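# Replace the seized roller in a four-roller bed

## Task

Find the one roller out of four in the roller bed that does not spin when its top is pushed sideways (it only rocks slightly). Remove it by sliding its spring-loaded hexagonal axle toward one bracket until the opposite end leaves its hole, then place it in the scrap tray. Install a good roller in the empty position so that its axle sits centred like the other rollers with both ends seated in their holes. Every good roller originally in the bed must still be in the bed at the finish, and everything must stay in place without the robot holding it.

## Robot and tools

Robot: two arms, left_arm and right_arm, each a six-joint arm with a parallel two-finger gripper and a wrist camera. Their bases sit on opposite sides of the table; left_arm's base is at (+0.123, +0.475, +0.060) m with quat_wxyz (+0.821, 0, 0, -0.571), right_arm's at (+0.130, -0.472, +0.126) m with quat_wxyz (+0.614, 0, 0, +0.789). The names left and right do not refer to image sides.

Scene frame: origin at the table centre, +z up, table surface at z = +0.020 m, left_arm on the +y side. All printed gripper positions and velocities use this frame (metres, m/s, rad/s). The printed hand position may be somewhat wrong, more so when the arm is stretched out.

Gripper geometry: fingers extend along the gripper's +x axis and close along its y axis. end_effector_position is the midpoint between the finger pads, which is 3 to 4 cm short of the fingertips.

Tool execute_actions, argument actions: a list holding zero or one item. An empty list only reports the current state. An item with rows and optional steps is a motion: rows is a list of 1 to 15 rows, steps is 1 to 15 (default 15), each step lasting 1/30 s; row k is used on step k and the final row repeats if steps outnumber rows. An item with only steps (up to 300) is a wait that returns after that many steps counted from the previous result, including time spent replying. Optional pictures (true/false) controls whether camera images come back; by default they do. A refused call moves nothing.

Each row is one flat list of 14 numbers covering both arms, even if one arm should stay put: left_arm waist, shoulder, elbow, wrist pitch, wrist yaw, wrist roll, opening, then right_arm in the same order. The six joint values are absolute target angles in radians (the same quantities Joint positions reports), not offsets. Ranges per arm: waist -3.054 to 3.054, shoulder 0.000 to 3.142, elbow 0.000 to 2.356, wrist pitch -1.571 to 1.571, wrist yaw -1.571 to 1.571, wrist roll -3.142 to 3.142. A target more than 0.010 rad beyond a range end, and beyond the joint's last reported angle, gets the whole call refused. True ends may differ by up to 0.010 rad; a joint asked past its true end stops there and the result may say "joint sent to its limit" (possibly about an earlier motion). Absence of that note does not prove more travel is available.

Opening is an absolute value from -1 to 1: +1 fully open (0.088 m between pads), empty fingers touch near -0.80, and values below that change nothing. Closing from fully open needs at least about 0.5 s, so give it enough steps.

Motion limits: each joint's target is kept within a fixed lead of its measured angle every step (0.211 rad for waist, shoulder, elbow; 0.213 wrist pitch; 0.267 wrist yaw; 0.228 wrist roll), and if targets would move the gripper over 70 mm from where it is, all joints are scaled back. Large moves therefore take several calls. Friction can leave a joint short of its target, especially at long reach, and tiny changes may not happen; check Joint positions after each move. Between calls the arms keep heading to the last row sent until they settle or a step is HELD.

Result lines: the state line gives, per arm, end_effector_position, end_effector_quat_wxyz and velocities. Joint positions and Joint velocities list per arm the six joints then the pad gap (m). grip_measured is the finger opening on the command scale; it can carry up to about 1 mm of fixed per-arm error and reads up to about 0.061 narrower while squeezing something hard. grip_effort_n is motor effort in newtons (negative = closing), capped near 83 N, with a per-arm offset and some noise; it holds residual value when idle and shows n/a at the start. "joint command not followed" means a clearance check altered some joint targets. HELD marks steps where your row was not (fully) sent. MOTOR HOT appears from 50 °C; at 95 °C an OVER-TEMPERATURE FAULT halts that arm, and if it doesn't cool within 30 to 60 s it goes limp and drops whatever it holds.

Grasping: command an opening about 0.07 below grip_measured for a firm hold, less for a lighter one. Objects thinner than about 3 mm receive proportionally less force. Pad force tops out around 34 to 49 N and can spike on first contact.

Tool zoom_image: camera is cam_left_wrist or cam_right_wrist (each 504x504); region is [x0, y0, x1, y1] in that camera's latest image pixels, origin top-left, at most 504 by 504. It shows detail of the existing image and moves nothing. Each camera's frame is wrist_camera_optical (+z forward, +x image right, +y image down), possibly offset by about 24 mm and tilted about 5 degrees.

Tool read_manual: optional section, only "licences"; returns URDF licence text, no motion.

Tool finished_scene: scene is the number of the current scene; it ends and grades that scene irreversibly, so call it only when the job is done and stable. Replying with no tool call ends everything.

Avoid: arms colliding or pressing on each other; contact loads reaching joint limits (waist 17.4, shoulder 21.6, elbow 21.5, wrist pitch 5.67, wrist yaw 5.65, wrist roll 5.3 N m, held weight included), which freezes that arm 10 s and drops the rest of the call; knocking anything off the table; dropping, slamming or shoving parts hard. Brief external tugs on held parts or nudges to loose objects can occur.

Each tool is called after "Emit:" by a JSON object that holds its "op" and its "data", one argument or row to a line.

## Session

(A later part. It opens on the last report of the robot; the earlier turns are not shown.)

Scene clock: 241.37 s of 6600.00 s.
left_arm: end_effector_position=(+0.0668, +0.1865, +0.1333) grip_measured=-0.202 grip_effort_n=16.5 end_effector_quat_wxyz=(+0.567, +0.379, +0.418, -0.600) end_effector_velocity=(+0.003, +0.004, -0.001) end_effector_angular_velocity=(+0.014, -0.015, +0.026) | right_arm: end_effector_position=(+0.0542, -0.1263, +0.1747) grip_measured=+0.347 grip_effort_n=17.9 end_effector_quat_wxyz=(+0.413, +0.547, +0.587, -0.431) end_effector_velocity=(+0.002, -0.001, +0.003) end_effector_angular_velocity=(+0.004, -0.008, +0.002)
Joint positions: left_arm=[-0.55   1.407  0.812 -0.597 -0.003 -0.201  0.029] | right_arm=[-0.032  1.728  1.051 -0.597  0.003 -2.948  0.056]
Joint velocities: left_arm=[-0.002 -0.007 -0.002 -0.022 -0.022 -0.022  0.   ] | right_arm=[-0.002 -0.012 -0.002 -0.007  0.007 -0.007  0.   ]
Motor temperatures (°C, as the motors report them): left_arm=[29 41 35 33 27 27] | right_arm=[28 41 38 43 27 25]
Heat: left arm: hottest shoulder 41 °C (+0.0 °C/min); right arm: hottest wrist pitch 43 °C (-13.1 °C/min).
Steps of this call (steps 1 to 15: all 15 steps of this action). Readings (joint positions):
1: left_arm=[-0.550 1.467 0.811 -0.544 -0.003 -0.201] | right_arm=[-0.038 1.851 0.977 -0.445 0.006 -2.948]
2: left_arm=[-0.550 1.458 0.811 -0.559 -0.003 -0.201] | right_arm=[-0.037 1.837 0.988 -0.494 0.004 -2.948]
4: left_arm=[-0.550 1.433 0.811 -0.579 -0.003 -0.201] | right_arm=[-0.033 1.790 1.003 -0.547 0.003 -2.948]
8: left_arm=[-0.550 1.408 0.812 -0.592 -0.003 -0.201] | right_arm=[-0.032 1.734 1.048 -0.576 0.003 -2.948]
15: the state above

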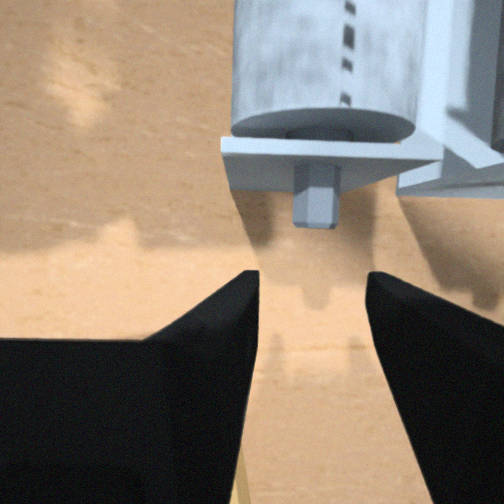

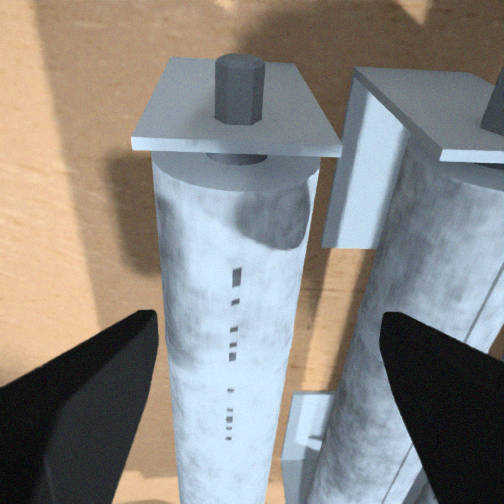

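Inconclusive; proper top-push test.

Emit:
{"op": "execute_actions", "data": {
  "actions": [
    {"rows":[[-0.55,1.4,0.811,-0.6,0,-0.2,-0.2,-0.04,1.73,1.05,-0.6,0,-2.95,-0.82]],"steps":12}
  ],
  "pictures": false
}}

Emit:
{"op": "execute_actions", "data": {
  "actions": [
    {"rows":[[-0.55,1.4,0.811,-0.6,0,-0.2,-0.2,-0.04,1.80,1.05,-0.6,0,-2.95,-0.82]],"steps":12}
  ],
  "pictures": false
}}

Emit:
{"op": "execute_actions", "data": {
  "actions": [
    {"rows":[[-0.55,1.4,0.811,-0.6,0,-0.2,-0.2,-0.15,1.80,1.05,-0.6,0,-2.95,-0.82]],"steps":12}
  ]
}}

Scene clock: 246.33 s of 6600.00 s.
left_arm: end_effector_position=(+0.0668, +0.1866, +0.1334) grip_measured=-0.202 grip_effort_n=16.0 end_effector_quat_wxyz=(+0.567, +0.379, +0.418, -0.600) end_effector_velocity=(+0.001, +0.002, -0.001) end_effector_angular_velocity=(+0.007, -0.000, +0.021) | right_arm: end_effector_position=(+0.0558, -0.1264, +0.1747) grip_measured=-0.768 grip_effort_n=-10.5 end_effector_quat_wxyz=(+0.413, +0.548, +0.586, -0.432) end_effector_velocity=(-0.003, +0.002, +0.002) end_effector_angular_velocity=(+0.008, +0.021, +0.011)
Joint positions: left_arm=[-0.55   1.406  0.812 -0.598 -0.003 -0.201  0.029] | right_arm=[-0.036  1.728  1.051 -0.598  0.003 -2.948  0.001]
Joint velocities: left_arm=[-0.002 -0.002 -0.002 -0.007 -0.007 -0.022 -0.   ] | right_arm=[-0.002 -0.002  0.002  0.007 -0.022 -0.007 -0.03 ]
Motor temperatures (°C, as the motors report them): left_arm=[29 42 35 32 27 27] | right_arm=[28 41 38 42 27 25]
Heat: left arm: hottest shoulder 42 °C (+1.0 °C/min); right arm: hottest wrist pitch 42 °C (-15.1 °C/min).
Steps of this call (steps 1 to 15: the robot went on to your last target; steps 16 to 90: nothing new was sent; then 1.57 s passed at rest; steps 91 to 102: all 12 steps of this action). Readings (joint positions):
91: left_arm=[-0.550 1.406 0.812 -0.598 -0.003 -0.201] | right_arm=[-0.032 1.728 1.051 -0.598 0.003 -2.948]
92: left_arm=[-0.550 1.406 0.812 -0.598 -0.003 -0.201] | right_arm=[-0.032 1.728 1.051 -0.598 0.003 -2.948]
94: left_arm=[-0.550 1.406 0.812 -0.598 -0.003 -0.201] | right_arm=[-0.033 1.728 1.051 -0.598 0.003 -2.948]
98: left_arm=[-0.550 1.406 0.812 -0.598 -0.003 -0.201] | right_arm=[-0.035 1.728 1.051 -0.598 0.003 -2.948]
102: the state above

Scene clock: 246.73 s of 6600.00 s.
left_arm: end_effector_position=(+0.0668, +0.1866, +0.1334) grip_measured=-0.202 grip_effort_n=16.5 end_effector_quat_wxyz=(+0.567, +0.379, +0.418, -0.600) end_effector_velocity=(-0.000, -0.002, +0.003) end_effector_angular_velocity=(-0.018, -0.001, +0.007) | right_arm: end_effector_position=(+0.0549, -0.1288, +0.1578) grip_measured=-0.808 grip_effort_n=-57.9 end_effector_quat_wxyz=(+0.427, +0.537, +0.575, -0.445) end_effector_velocity=(+0.000, -0.005, -0.001) end_effector_angular_velocity=(-0.026, +0.014, +0.005)
Joint positions: left_arm=[-0.55   1.406  0.812 -0.598 -0.003 -0.201  0.029] | right_arm=[-0.036  1.781  1.054 -0.597 -0.005 -2.948  0.   ]
Joint velocities: left_arm=[-0.002 -0.007  0.002  0.007 -0.007 -0.007  0.   ] | right_arm=[-0.007 -0.002 -0.002 -0.022 -0.022 -0.007  0.   ]
Motor temperatures (°C, as the motors report them): left_arm=[29 42 35 32 27 27] | right_arm=[28 40 38 42 27 25]
Heat: left arm: hottest shoulder 42 °C (+1.0 °C/min); right arm: hottest wrist pitch 42 °C (-15.0 °C/min).
Steps of this call (steps 1 to 12: all 12 steps of this action). Readings (joint positions):
1: left_arm=[-0.550 1.406 0.812 -0.598 -0.003 -0.201] | right_arm=[-0.036 1.734 1.051 -0.599 0.003 -2.948]
2: left_arm=[-0.550 1.406 0.812 -0.598 -0.003 -0.201] | right_arm=[-0.036 1.743 1.052 -0.598 0.003 -2.948]
4: left_arm=[-0.550 1.406 0.812 -0.598 -0.003 -0.201] | right_arm=[-0.036 1.766 1.052 -0.599 0.003 -2.948]
8: left_arm=[-0.550 1.406 0.812 -0.598 -0.003 -0.201] | right_arm=[-0.036 1.780 1.053 -0.597 -0.005 -2.948]
12: the state above

Scene clock: 247.13 s of 6600.00 s.
left_arm: end_effector_position=(+0.0668, +0.1866, +0.1334) grip_measured=-0.202 grip_effort_n=16.5 end_effector_quat_wxyz=(+0.567, +0.379, +0.418, -0.600) end_effector_velocity=(+0.001, +0.001, -0.002) end_effector_angular_velocity=(+0.002, -0.004, +0.007) | right_arm: end_effector_position=(+0.0949, -0.1243, +0.1522) grip_measured=-0.808 grip_effort_n=-60.2 end_effector_quat_wxyz=(+0.409, +0.567, +0.538, -0.471) end_effector_velocity=(-0.000, -0.002, -0.000) end_effector_angular_velocity=(-0.008, +0.005, +0.006)
Joint positions: left_arm=[-0.55   1.406  0.812 -0.598 -0.003 -0.201  0.029] | right_arm=[-0.148  1.797  1.054 -0.6    0.001 -2.948  0.   ]
Joint velocities: left_arm=[-0.002  0.002 -0.007  0.007 -0.007 -0.007 -0.   ] | right_arm=[-0.002 -0.002 -0.002 -0.007 -0.007 -0.007  0.   ]
Motor temperatures (°C, as the motors report them): left_arm=[29 42 35 32 27 27] | right_arm=[28 40 38 42 27 25]
Heat: left arm: hottest shoulder 42 °C (+1.0 °C/min); right arm: hottest wrist pitch 42 °C (-15.2 °C/min).
Steps of this call (steps 1 to 12: all 12 steps of this action). Readings (joint positions):
1: left_arm=[-0.550 1.406 0.812 -0.598 -0.003 -0.201] | right_arm=[-0.039 1.781 1.054 -0.597 -0.008 -2.948]
2: left_arm=[-0.550 1.406 0.812 -0.598 -0.003 -0.201] | right_arm=[-0.053 1.781 1.054 -0.597 -0.017 -2.948]
4: left_arm=[-0.550 1.406 0.812 -0.598 -0.003 -0.201] | right_arm=[-0.095 1.782 1.054 -0.597 -0.007 -2.948]
8: left_arm=[-0.550 1.406 0.812 -0.598 -0.003 -0.201] | right_arm=[-0.146 1.797 1.054 -0.600 0.001 -2.948]
12: the state above

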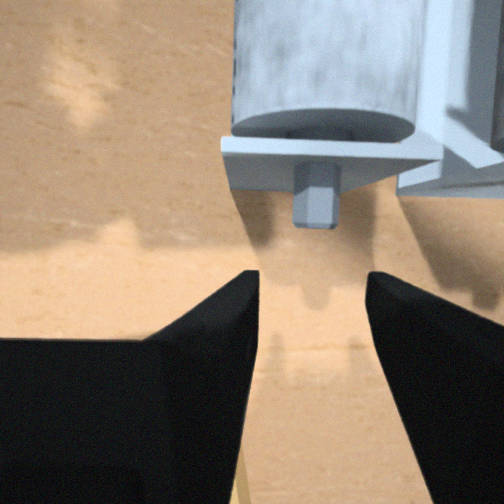

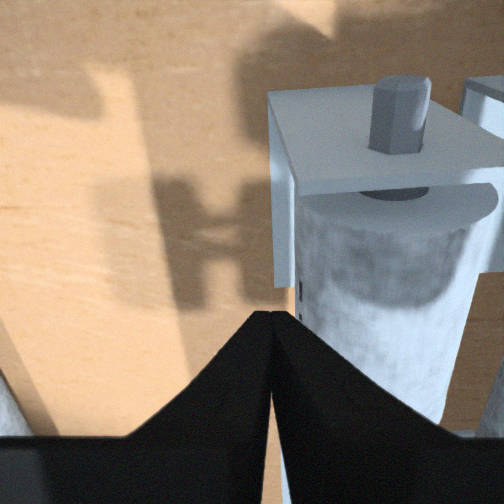

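Emit:
{"op": "finished_scene", "data": {
  "scene": 2
}}

The scene is finished: the task was done.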